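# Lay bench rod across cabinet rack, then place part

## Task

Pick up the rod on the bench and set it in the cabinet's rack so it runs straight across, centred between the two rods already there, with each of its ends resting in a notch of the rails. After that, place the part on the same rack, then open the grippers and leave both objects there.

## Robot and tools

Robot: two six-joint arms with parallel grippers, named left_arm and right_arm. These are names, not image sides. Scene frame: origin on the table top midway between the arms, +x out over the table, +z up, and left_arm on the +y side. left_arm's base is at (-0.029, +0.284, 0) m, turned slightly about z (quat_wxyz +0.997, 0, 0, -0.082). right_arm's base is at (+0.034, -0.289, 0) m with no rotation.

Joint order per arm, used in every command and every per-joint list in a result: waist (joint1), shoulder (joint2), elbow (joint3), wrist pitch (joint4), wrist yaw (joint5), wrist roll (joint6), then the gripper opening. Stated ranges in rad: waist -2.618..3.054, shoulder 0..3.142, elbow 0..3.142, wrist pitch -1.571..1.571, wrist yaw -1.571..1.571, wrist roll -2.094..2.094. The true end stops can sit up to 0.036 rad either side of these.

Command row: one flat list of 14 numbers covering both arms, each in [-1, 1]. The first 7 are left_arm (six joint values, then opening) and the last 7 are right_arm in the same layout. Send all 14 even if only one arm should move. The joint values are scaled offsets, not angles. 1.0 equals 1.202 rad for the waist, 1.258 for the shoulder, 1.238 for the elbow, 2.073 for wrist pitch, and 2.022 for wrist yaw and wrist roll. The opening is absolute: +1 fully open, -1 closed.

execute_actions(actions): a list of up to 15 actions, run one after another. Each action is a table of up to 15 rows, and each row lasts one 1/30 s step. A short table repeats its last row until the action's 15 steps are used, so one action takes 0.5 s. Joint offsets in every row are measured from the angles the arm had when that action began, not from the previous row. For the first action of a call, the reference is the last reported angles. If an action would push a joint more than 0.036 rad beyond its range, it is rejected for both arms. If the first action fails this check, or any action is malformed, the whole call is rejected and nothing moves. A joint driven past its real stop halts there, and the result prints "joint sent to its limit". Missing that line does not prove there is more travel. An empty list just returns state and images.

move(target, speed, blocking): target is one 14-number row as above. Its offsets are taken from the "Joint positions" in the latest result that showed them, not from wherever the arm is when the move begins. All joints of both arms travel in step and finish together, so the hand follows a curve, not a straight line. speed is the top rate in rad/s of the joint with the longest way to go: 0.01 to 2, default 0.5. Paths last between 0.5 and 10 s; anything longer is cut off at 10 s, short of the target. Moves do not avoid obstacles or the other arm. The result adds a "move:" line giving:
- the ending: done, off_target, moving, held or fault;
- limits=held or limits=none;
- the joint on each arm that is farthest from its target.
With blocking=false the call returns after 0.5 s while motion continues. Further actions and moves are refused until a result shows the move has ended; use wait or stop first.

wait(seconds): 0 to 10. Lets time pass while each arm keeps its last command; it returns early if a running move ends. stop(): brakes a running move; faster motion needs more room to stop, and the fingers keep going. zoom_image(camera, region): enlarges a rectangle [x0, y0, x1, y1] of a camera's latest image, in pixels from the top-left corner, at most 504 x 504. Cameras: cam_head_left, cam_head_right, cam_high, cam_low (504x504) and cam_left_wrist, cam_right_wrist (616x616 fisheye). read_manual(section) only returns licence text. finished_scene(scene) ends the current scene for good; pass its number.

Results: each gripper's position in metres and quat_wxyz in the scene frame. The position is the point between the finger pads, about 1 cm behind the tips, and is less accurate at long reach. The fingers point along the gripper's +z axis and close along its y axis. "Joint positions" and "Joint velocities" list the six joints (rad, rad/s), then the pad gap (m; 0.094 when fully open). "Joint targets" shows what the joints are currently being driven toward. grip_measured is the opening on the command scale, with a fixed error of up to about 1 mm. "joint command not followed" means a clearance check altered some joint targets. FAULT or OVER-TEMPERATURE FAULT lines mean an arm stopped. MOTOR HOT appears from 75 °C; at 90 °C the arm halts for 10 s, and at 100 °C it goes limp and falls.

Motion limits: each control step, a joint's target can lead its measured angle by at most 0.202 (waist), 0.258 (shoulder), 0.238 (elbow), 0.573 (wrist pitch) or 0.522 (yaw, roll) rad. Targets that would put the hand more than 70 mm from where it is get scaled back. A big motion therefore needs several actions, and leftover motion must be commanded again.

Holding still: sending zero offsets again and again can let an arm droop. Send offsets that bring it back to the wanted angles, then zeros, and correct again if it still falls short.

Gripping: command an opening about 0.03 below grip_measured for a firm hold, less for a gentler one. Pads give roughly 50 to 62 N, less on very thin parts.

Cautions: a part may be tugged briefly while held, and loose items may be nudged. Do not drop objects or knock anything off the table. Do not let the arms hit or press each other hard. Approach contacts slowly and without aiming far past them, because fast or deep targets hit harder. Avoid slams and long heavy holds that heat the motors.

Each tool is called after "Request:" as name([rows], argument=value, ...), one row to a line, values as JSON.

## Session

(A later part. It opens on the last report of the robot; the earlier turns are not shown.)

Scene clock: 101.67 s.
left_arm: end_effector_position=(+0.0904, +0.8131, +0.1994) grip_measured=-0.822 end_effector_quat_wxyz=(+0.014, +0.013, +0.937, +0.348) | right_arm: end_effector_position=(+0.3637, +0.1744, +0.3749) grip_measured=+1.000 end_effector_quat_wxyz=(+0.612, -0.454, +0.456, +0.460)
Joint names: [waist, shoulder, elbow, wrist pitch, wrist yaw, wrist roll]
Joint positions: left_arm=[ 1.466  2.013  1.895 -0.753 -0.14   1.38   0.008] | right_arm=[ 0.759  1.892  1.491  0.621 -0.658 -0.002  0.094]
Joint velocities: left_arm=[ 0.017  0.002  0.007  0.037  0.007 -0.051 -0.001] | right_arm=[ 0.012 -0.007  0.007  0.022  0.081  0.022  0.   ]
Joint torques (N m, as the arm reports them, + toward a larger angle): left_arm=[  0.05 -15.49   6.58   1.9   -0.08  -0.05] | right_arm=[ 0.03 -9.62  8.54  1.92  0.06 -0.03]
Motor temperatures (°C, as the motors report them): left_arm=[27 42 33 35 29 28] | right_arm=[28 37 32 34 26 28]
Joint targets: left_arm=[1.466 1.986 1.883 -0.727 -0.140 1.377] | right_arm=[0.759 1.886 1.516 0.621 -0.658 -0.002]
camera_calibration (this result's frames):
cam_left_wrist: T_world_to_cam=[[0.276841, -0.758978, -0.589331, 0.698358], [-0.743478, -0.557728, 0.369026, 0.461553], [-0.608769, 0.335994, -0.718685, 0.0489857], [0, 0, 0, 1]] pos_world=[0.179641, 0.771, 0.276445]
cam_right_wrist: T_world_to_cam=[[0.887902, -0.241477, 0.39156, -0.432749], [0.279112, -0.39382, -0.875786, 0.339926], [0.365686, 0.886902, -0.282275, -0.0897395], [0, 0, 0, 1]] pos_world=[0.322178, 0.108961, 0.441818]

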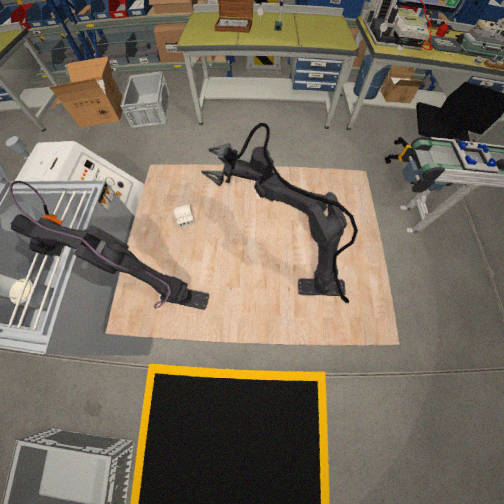

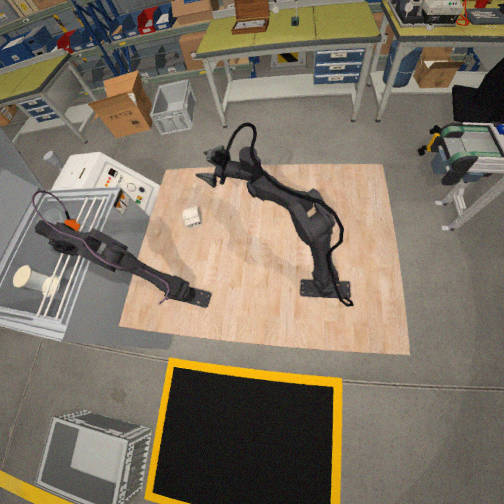

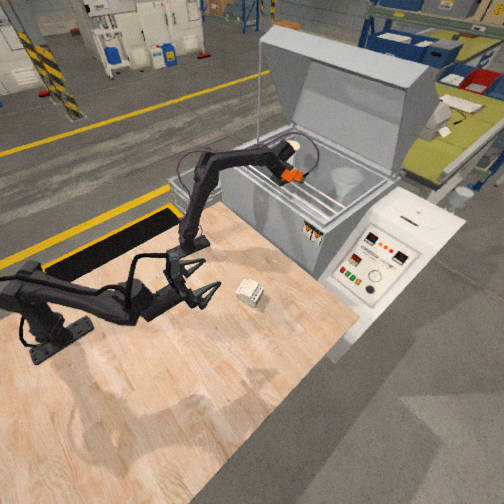

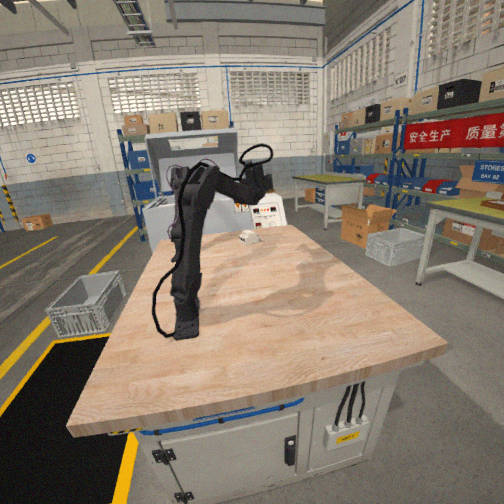

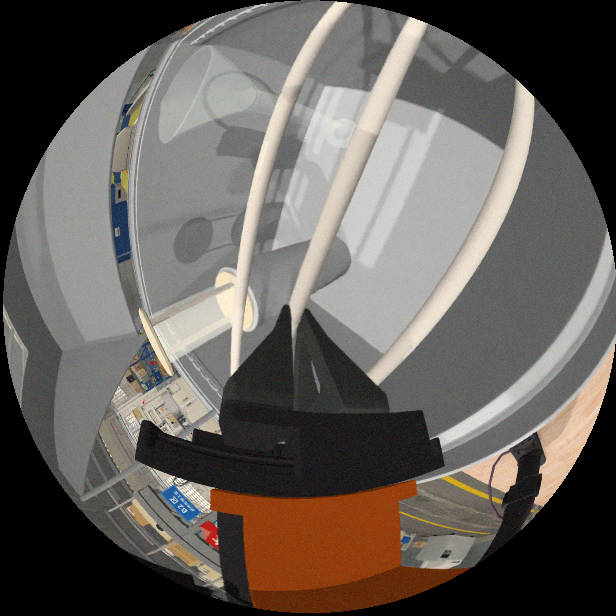

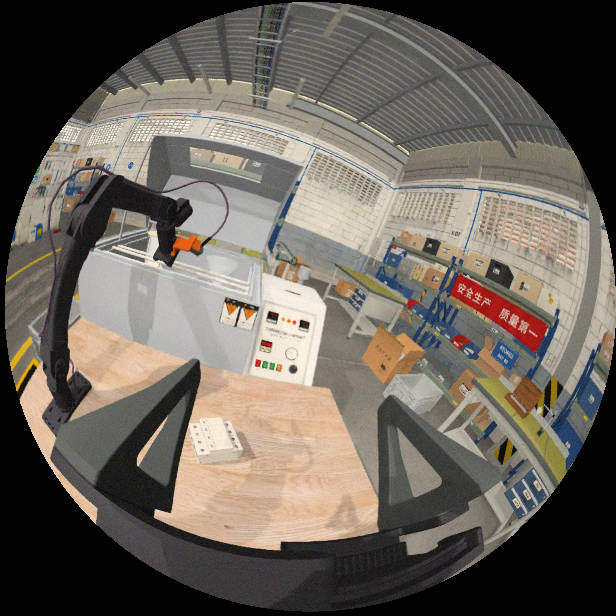

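Request:
execute_actions([
  [[0,-0.021,-0.005,0.006,0,-0.004,-0.865,0,-0.005,0.02,0,0,0,1],[0,-0.021,-0.005,0.0,0,-0.006,-0.865,0,-0.005,0.02,0,0,0,1],[0,-0.021,-0.005,-0.004,0,-0.008,-0.865,0,-0.005,0.02,0,0,0,1],[0,-0.021,-0.005,-0.007,0,-0.01,-0.865,0,-0.005,0.02,0,0,0,1],[0,-0.021,-0.005,-0.01,0,-0.012,-0.865,0,-0.005,0.02,0,0,0,1],[0,-0.021,-0.005,-0.014,0,-0.014,-0.865,0,-0.005,0.02,0,0,0,1]],
])

Request:
zoom_image(camera="cam_head_left", region=[0, 295, 50, 345])

Request:
zoom_image(camera="cam_head_left", region=[50, 170, 100, 220])

Scene clock: 108.23 s.
left_arm: end_effector_position=(+0.0904, +0.8131, +0.1992) grip_measured=-0.822 end_effector_quat_wxyz=(+0.015, +0.010, +0.937, +0.348) | right_arm: end_effector_position=(+0.3637, +0.1744, +0.3749) grip_measured=+1.000 end_effector_quat_wxyz=(+0.612, -0.454, +0.456, +0.460)
Joint names: [waist, shoulder, elbow, wrist pitch, wrist yaw, wrist roll]
Joint positions: left_arm=[ 1.466  2.013  1.895 -0.753 -0.14   1.373  0.008] | right_arm=[ 0.759  1.892  1.491  0.621 -0.658 -0.002  0.094]
Joint velocities: left_arm=[-0.017  0.002 -0.002 -0.081  0.037  0.007  0.   ] | right_arm=[ 0.002 -0.012 -0.007 -0.051 -0.051  0.022  0.   ]
Joint torques (N m, as the arm reports them, + toward a larger angle): left_arm=[  0.05 -15.5    7.18   1.25  -0.07  -0.18] | right_arm=[ 0.04 -9.61  8.54  1.92  0.04 -0.02]
Motor temperatures (°C, as the motors report them): left_arm=[27 42 33 35 29 28] | right_arm=[28 38 32 34 26 28]
Joint targets: left_arm=[1.466 1.986 1.889 -0.782 -0.140 1.351] | right_arm=[0.759 1.886 1.516 0.621 -0.658 -0.002]
camera_calibration (this result's frames):
cam_left_wrist: T_world_to_cam=[[0.28263, -0.758028, -0.587804, 0.696626], [-0.742319, -0.560947, 0.366471, 0.464588], [-0.607522, 0.332762, -0.721239, 0.0519065], [0, 0, 0, 1]] pos_world=[0.179519, 0.771399, 0.276659]
cam_right_wrist: T_world_to_cam=[[0.887902, -0.241477, 0.39156, -0.432749], [0.279112, -0.39382, -0.875786, 0.339926], [0.365686, 0.886902, -0.282275, -0.0897395], [0, 0, 0, 1]] pos_world=[0.322178, 0.108961, 0.441818]

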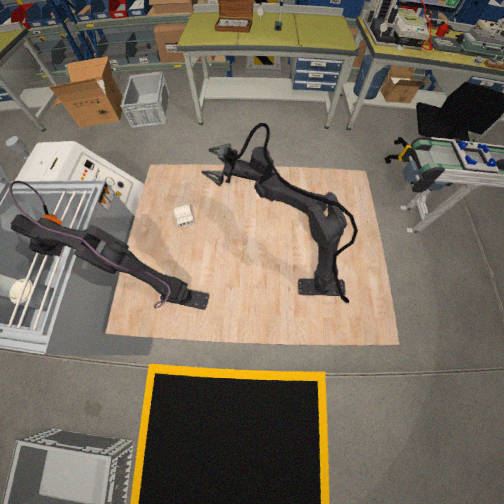

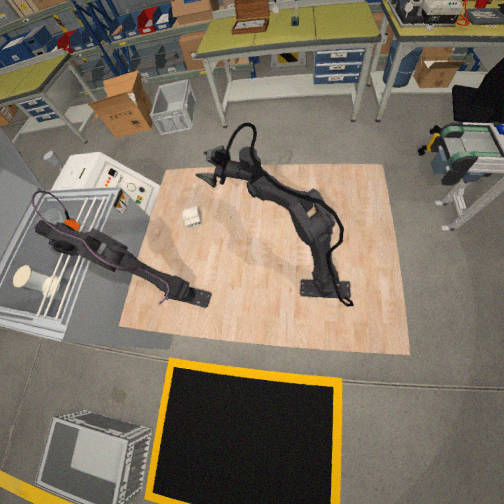

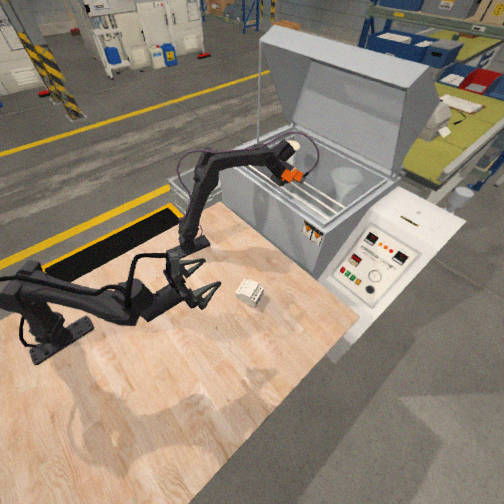

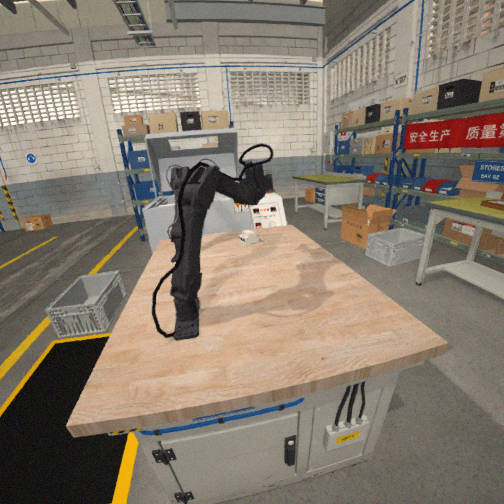

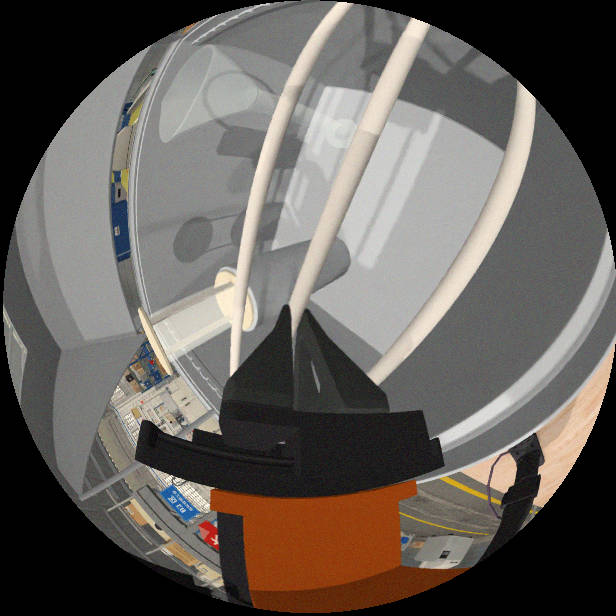

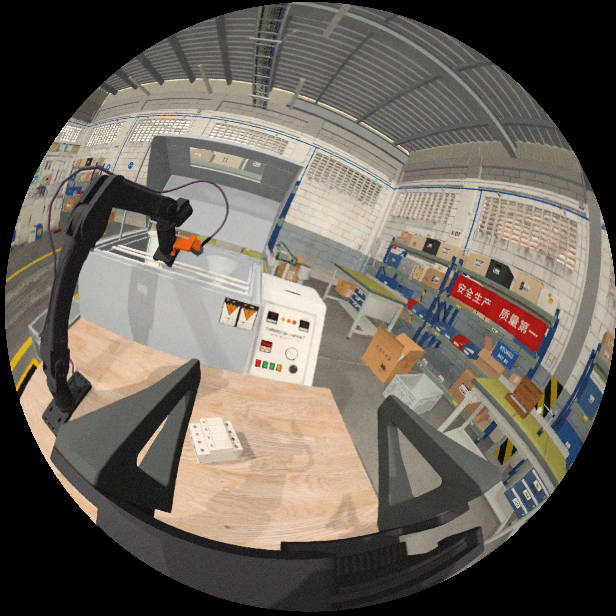

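Region (0, 295, 50, 345) of cam_head_left's 504x504 image, scaled by 10.080, with more detail than that image has.

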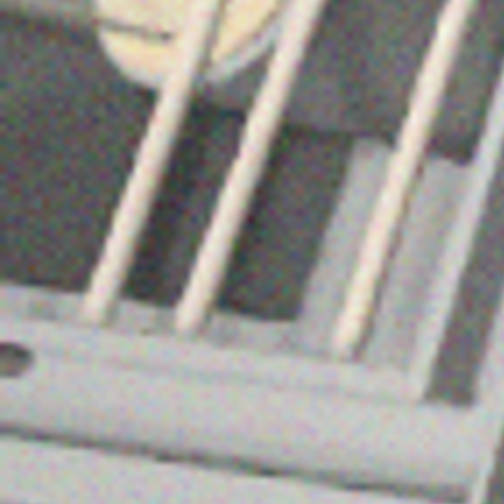

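Region (50, 170, 100, 220) of cam_head_left's 504x504 image, scaled by 10.080, with more detail than that image has.

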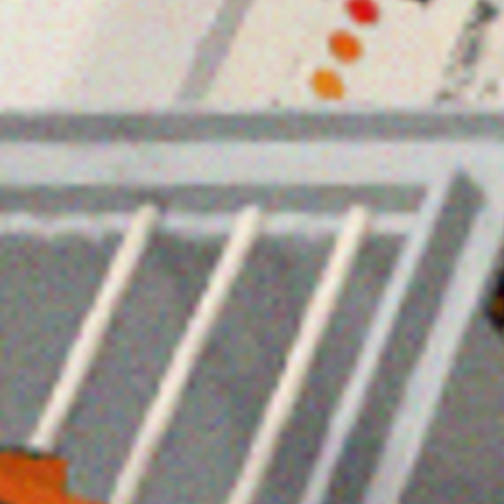

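Friction-stuck; ease up the shoulder slightly while pulling back.

Request:
execute_actions([
  [[0,-0.025,0,-0.015,0,-0.012,-0.865,0,-0.005,0.02,0,0,0,1],[0,-0.028,0,-0.016,0,-0.012,-0.865,0,-0.005,0.02,0,0,0,1],[0,-0.031,0,-0.017,0,-0.013,-0.865,0,-0.005,0.02,0,0,0,1],[0,-0.034,0,-0.018,0,-0.013,-0.865,0,-0.005,0.02,0,0,0,1]],
])

Request:
zoom_image(camera="cam_head_left", region=[0, 295, 50, 345])

Request:
zoom_image(camera="cam_head_left", region=[50, 170, 100, 220])

Scene clock: 112.70 s.
left_arm: end_effector_position=(+0.0886, +0.8065, +0.2001) grip_measured=-0.822 end_effector_quat_wxyz=(+0.015, +0.005, +0.941, +0.339) | right_arm: end_effector_position=(+0.3637, +0.1744, +0.3749) grip_measured=+1.000 end_effector_quat_wxyz=(+0.612, -0.454, +0.456, +0.460)
Joint names: [waist, shoulder, elbow, wrist pitch, wrist yaw, wrist roll]
Joint positions: left_arm=[ 1.466  2.001  1.895 -0.784 -0.14   1.362  0.008] | right_arm=[ 0.759  1.892  1.491  0.621 -0.658 -0.002  0.094]
Joint velocities: left_arm=[-0.012 -0.002 -0.007  0.022  0.066  0.051  0.001] | right_arm=[ 0.002 -0.017  0.012 -0.037 -0.022 -0.022  0.   ]
Joint torques (N m, as the arm reports them, + toward a larger angle): left_arm=[  0.05 -15.91   7.64   1.49  -0.07  -0.13] | right_arm=[ 0.02 -9.59  8.53  1.92  0.05 -0.03]
Motor temperatures (°C, as the motors report them): left_arm=[27 42 33 35 29 28] | right_arm=[28 38 32 34 26 28]
Joint targets: left_arm=[1.466 1.969 1.895 -0.791 -0.140 1.347] | right_arm=[0.759 1.886 1.516 0.621 -0.658 -0.002]
camera_calibration (this result's frames):
cam_left_wrist: T_world_to_cam=[[0.290513, -0.766837, -0.572331, 0.696011], [-0.738199, -0.560179, 0.375848, 0.456394], [-0.608822, 0.313306, -0.728818, 0.0709504], [0, 0, 0, 1]] pos_world=[0.177906, 0.76716, 0.278524]
cam_right_wrist: T_world_to_cam=[[0.887902, -0.241477, 0.39156, -0.432749], [0.279112, -0.39382, -0.875786, 0.339926], [0.365686, 0.886902, -0.282275, -0.0897395], [0, 0, 0, 1]] pos_world=[0.322178, 0.108961, 0.441818]

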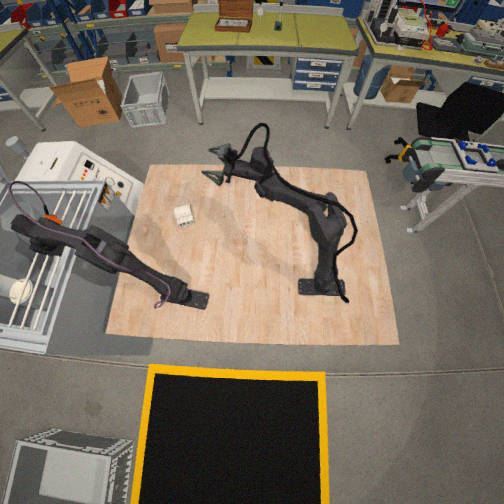

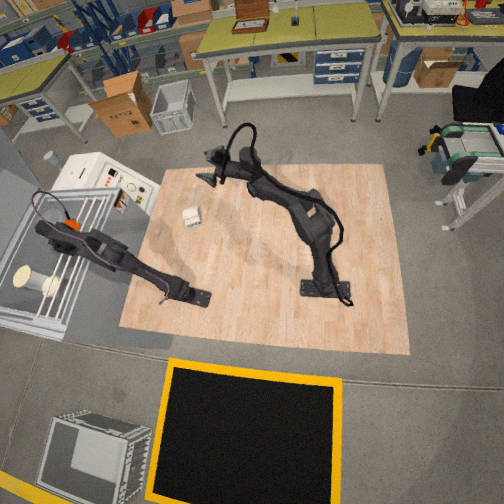

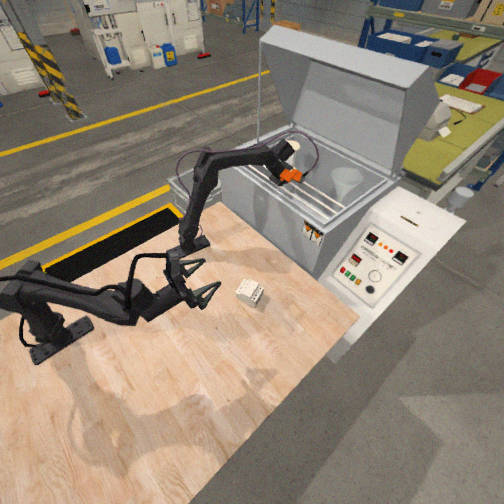

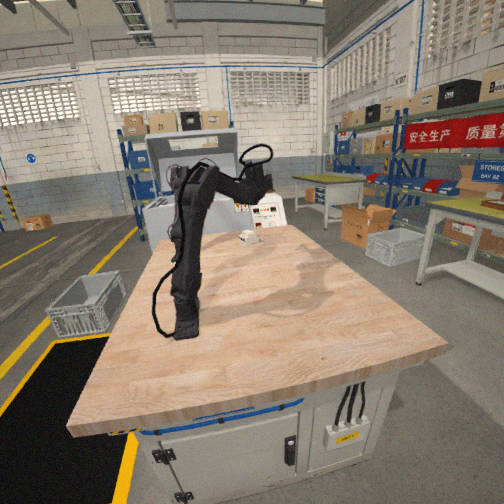

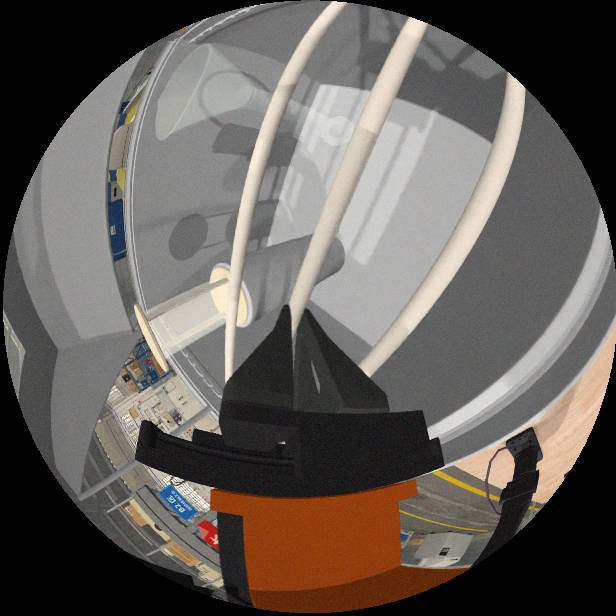

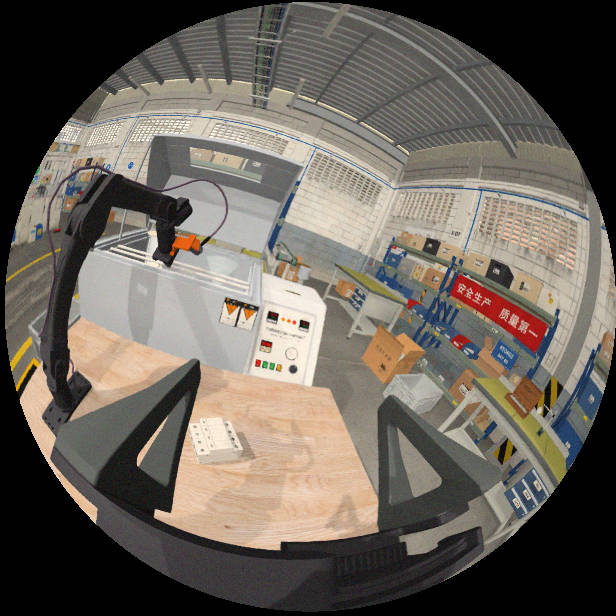

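Region (0, 295, 50, 345) of cam_head_left's 504x504 image, scaled by 10.080, with more detail than that image has.

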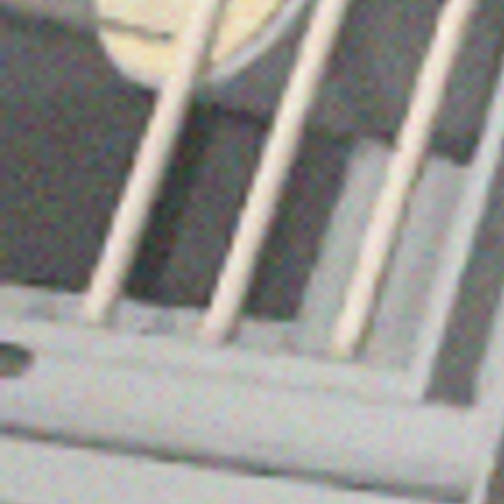

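Region (50, 170, 100, 220) of cam_head_left's 504x504 image, scaled by 10.080, with more detail than that image has.

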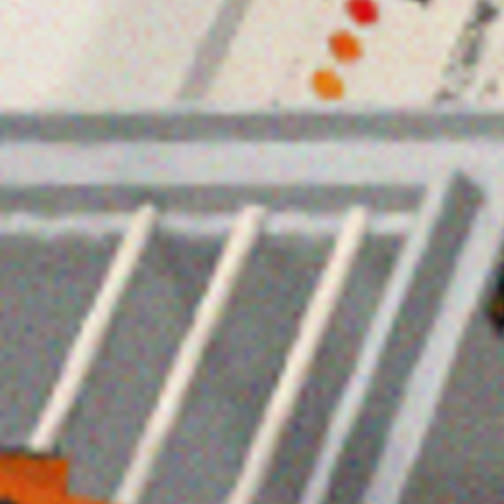

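Request:
execute_actions([
  [[0,-0.02,0,0.005,0,0,-0.865,0,-0.005,0.02,0,0,0,1],[0,-0.016,0,0.01,0,0,-0.865,0,-0.005,0.02,0,0,0,1],[0,-0.012,0,0.014,0,0,-0.865,0,-0.005,0.02,0,0,0,1],[0,-0.009,0,0.016,0,0,-0.865,0,-0.005,0.02,0,0,0,1],[0,-0.006,0,0.016,0,0,-0.865,0,-0.005,0.02,0,0,0,1],[0,-0.003,0,0.016,0,0,-0.865,0,-0.005,0.02,0,0,0,1]],
])

Request:
zoom_image(camera="cam_head_left", region=[0, 295, 50, 345])

Request:
zoom_image(camera="cam_head_left", region=[50, 170, 100, 220])

Request:
zoom_image(camera="cam_right_wrist", region=[90, 190, 280, 320])

Scene clock: 118.20 s.
left_arm: end_effector_position=(+0.0887, +0.8068, +0.2004) grip_measured=-0.822 end_effector_quat_wxyz=(+0.015, +0.005, +0.940, +0.340) | right_arm: end_effector_position=(+0.3637, +0.1744, +0.3749) grip_measured=+1.000 end_effector_quat_wxyz=(+0.612, -0.454, +0.456, +0.460)
Joint names: [waist, shoulder, elbow, wrist pitch, wrist yaw, wrist roll]
Joint positions: left_arm=[ 1.466  2.001  1.895 -0.782 -0.14   1.362  0.008] | right_arm=[ 0.759  1.892  1.491  0.621 -0.658 -0.002  0.094]
Joint velocities: left_arm=[-0.002  0.007 -0.022 -0.022 -0.081  0.022 -0.   ] | right_arm=[-0.017  0.012 -0.012  0.037  0.007 -0.037  0.   ]
Joint torques (N m, as the arm reports them, + toward a larger angle): left_arm=[  0.06 -12.98   7.67   1.96  -0.07  -0.01] | right_arm=[ 0.02 -9.59  8.5   1.92  0.05 -0.03]
Motor temperatures (°C, as the motors report them): left_arm=[27 43 33 35 29 28] | right_arm=[28 38 32 34 26 28]
Joint targets: left_arm=[1.466 1.998 1.895 -0.751 -0.140 1.362] | right_arm=[0.759 1.886 1.516 0.621 -0.658 -0.002]
camera_calibration (this result's frames):
cam_left_wrist: T_world_to_cam=[[0.290746, -0.765995, -0.573341, 0.695842], [-0.738351, -0.560731, 0.374724, 0.457205], [-0.608526, 0.314378, -0.728603, 0.070148], [0, 0, 0, 1]] pos_world=[0.177952, 0.767328, 0.278739]
cam_right_wrist: T_world_to_cam=[[0.887902, -0.241477, 0.39156, -0.432749], [0.279112, -0.39382, -0.875786, 0.339926], [0.365686, 0.886902, -0.282275, -0.0897395], [0, 0, 0, 1]] pos_world=[0.322178, 0.108961, 0.441818]

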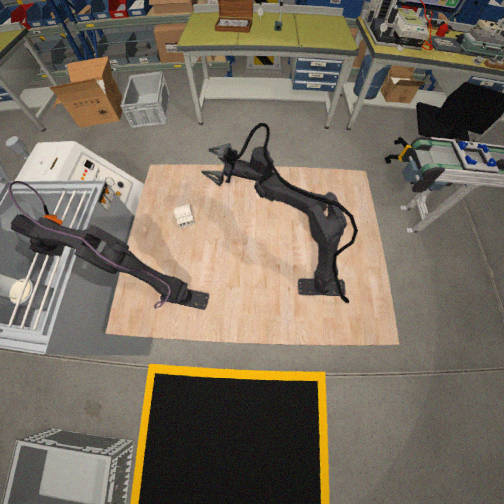

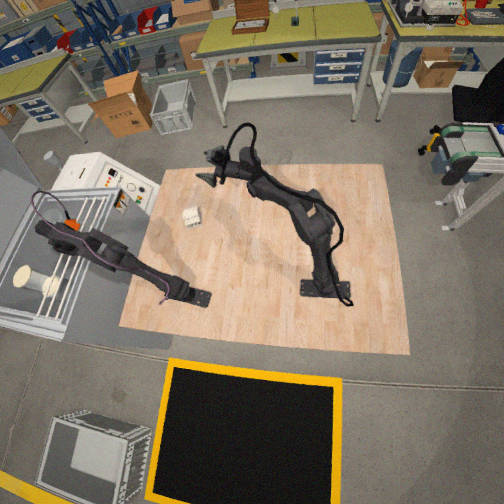

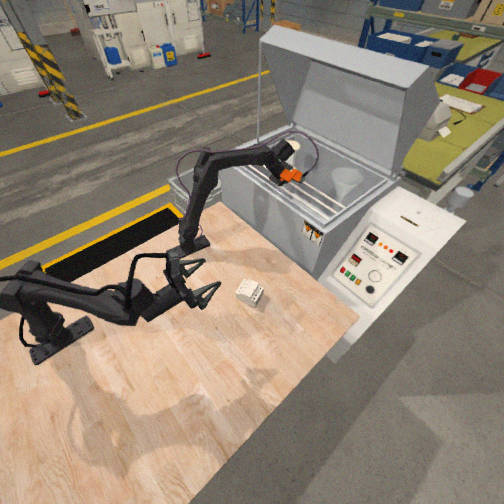

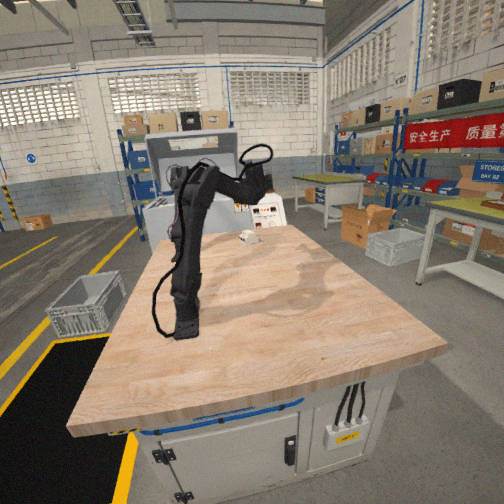

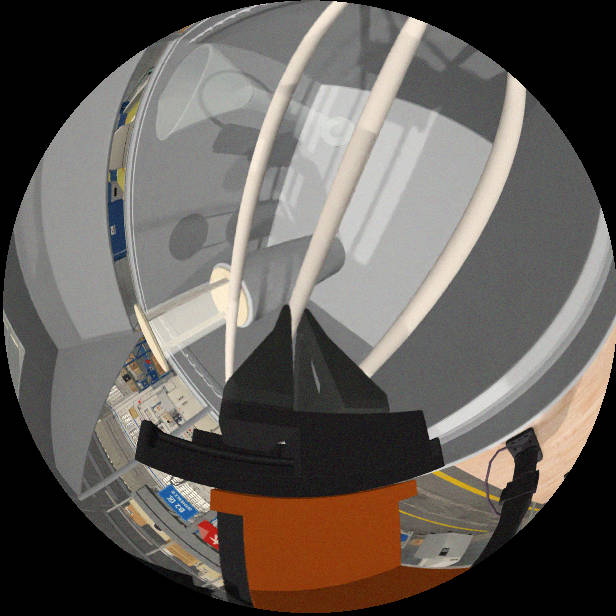

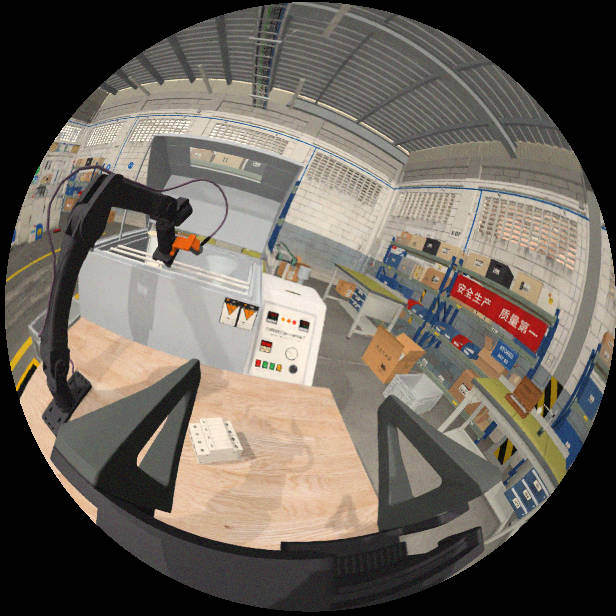

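Region (0, 295, 50, 345) of cam_head_left's 504x504 image, scaled by 10.080, with more detail than that image has.

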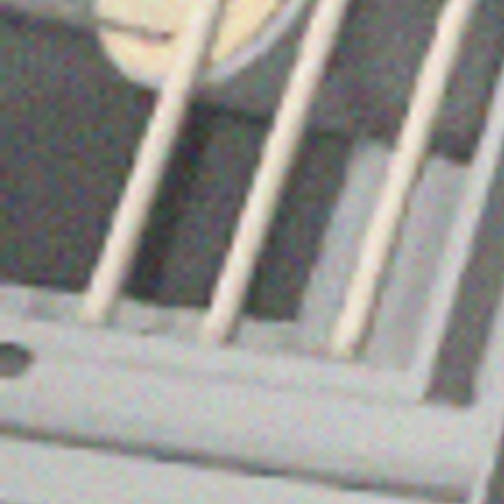

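Region (50, 170, 100, 220) of cam_head_left's 504x504 image, scaled by 10.080, with more detail than that image has.

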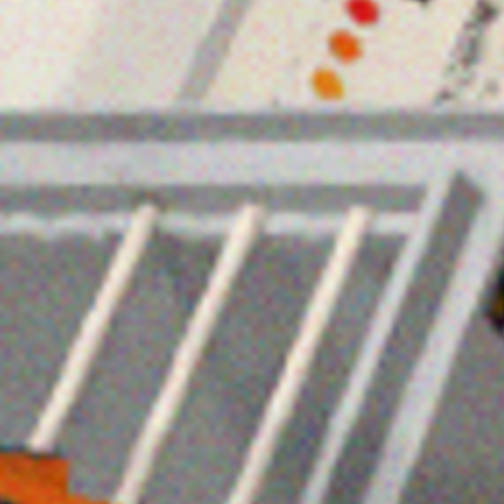

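Region (90, 190, 280, 320) of cam_right_wrist's 616x616 image, scaled by 2.653, with more detail than that image has; it fills the top 345 rows of this view, and the rest is white.

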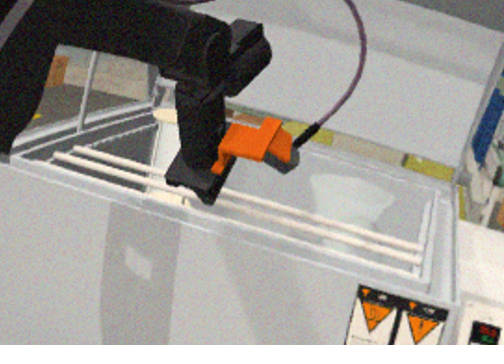

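Request:
execute_actions([
  [[0,-0.002,0,0.017,0,0,-0.865,0,-0.005,0.02,0,0,0,1],[0,0,0,0.019,0,0,-0.865,0,-0.005,0.02,0,0,0,1],[0,0.002,0,0.021,0,0,-0.865,0,-0.005,0.02,0,0,0,1],[0,0.004,0,0.021,0,0,-0.865,0,-0.005,0.02,0,0,0,1]],
])

Request:
zoom_image(camera="cam_head_left", region=[0, 295, 50, 345])

Request:
zoom_image(camera="cam_head_left", region=[50, 170, 100, 220])

Request:
zoom_image(camera="cam_right_wrist", region=[90, 190, 280, 320])

Scene clock: 123.60 s.
left_arm: end_effector_position=(+0.0892, +0.8089, +0.1983) grip_measured=-0.822 end_effector_quat_wxyz=(+0.015, +0.005, +0.940, +0.340) | right_arm: end_effector_position=(+0.3637, +0.1744, +0.3749) grip_measured=+1.000 end_effector_quat_wxyz=(+0.612, -0.454, +0.456, +0.460)
Joint names: [waist, shoulder, elbow, wrist pitch, wrist yaw, wrist roll]
Joint positions: left_arm=[ 1.466  2.008  1.895 -0.774 -0.14   1.362  0.008] | right_arm=[ 0.759  1.892  1.491  0.621 -0.658 -0.002  0.094]
Joint velocities: left_arm=[-0.017  0.017 -0.007  0.037  0.007 -0.066 -0.001] | right_arm=[-0.017  0.007 -0.017  0.066  0.051  0.007  0.   ]
Joint torques (N m, as the arm reports them, + toward a larger angle): left_arm=[  0.07 -12.78   7.68   2.01  -0.07   0.  ] | right_arm=[ 0.04 -9.59  8.5   1.92  0.05 -0.02]
Motor temperatures (°C, as the motors report them): left_arm=[27 42 33 35 29 28] | right_arm=[28 38 32 34 26 28]
Joint targets: left_arm=[1.466 2.007 1.895 -0.739 -0.140 1.362] | right_arm=[0.759 1.886 1.516 0.621 -0.658 -0.002]
camera_calibration (this result's frames):
cam_left_wrist: T_world_to_cam=[[0.291057, -0.764824, -0.574744, 0.695415], [-0.738299, -0.561626, 0.373484, 0.460462], [-0.60844, 0.315628, -0.728134, 0.0672062], [0, 0, 0, 1]] pos_world=[0.178444, 0.769265, 0.276645]
cam_right_wrist: T_world_to_cam=[[0.887902, -0.241477, 0.39156, -0.432749], [0.279112, -0.39382, -0.875786, 0.339926], [0.365686, 0.886902, -0.282275, -0.0897395], [0, 0, 0, 1]] pos_world=[0.322178, 0.108961, 0.441818]

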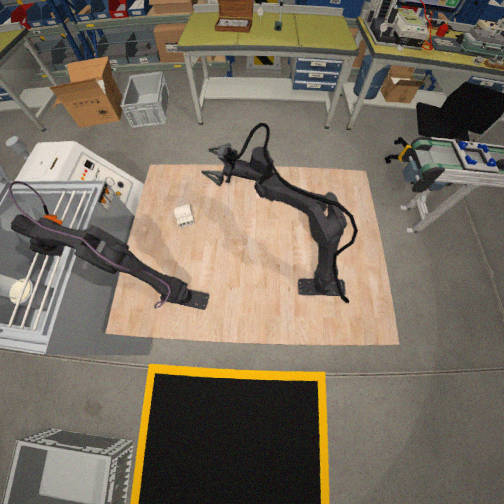

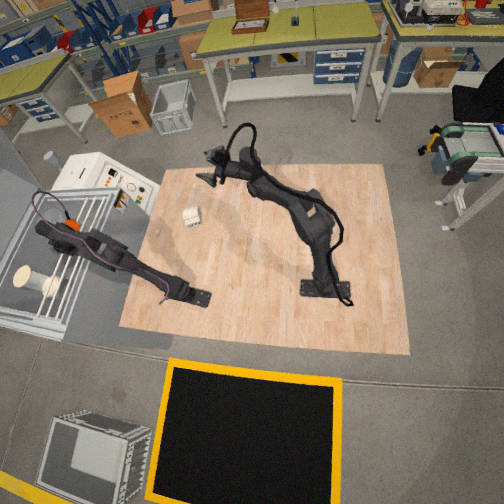

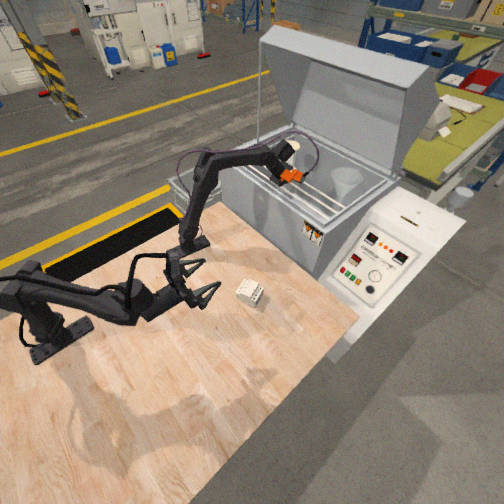

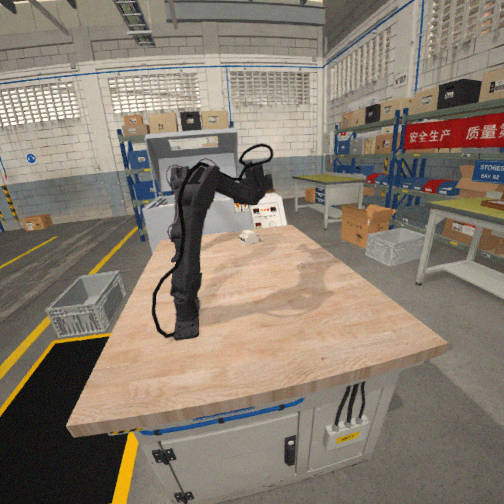

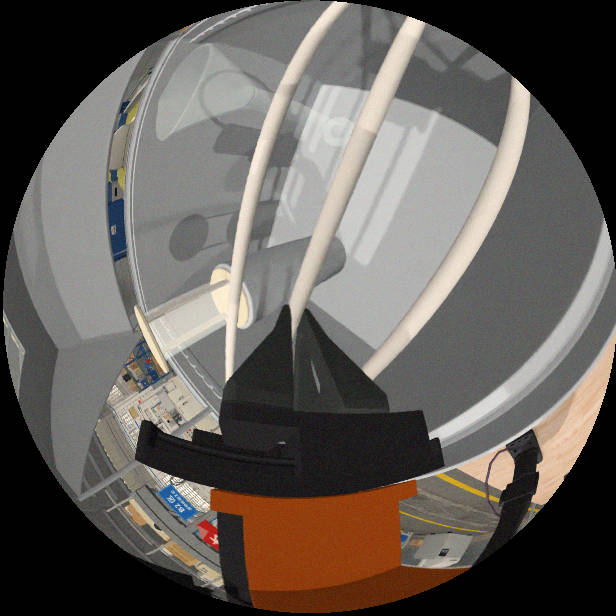

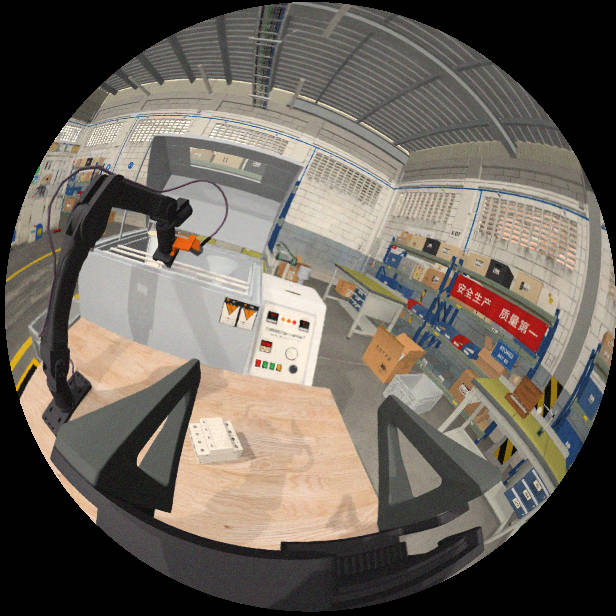

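Region (0, 295, 50, 345) of cam_head_left's 504x504 image, scaled by 10.080, with more detail than that image has.

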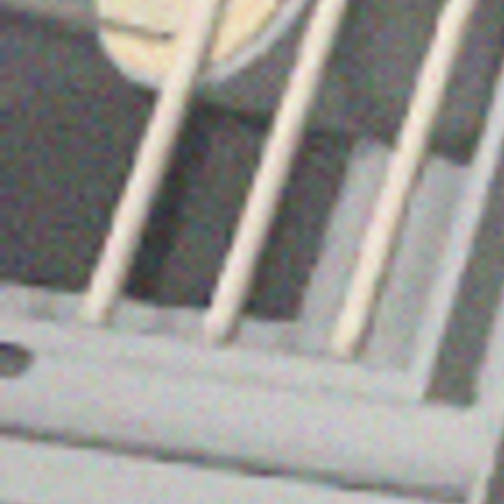

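Region (50, 170, 100, 220) of cam_head_left's 504x504 image, scaled by 10.080, with more detail than that image has.

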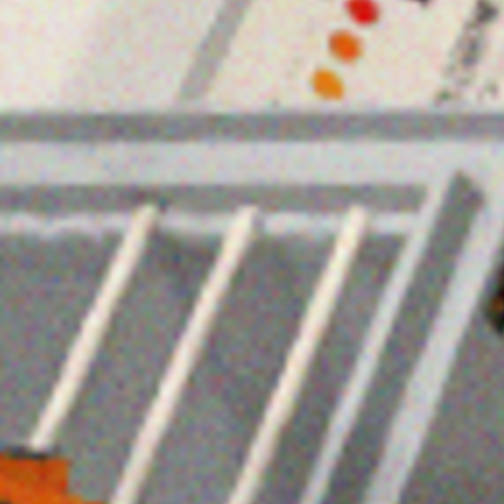

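Region (90, 190, 280, 320) of cam_right_wrist's 616x616 image, scaled by 2.653, with more detail than that image has; it fills the top 345 rows of this view, and the rest is white.

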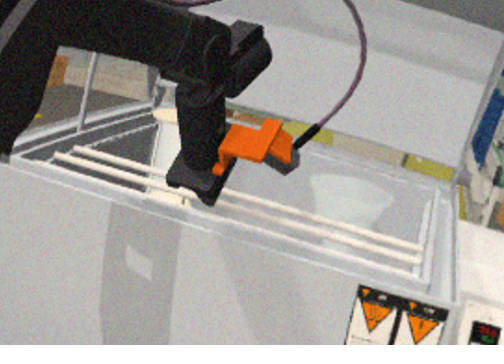

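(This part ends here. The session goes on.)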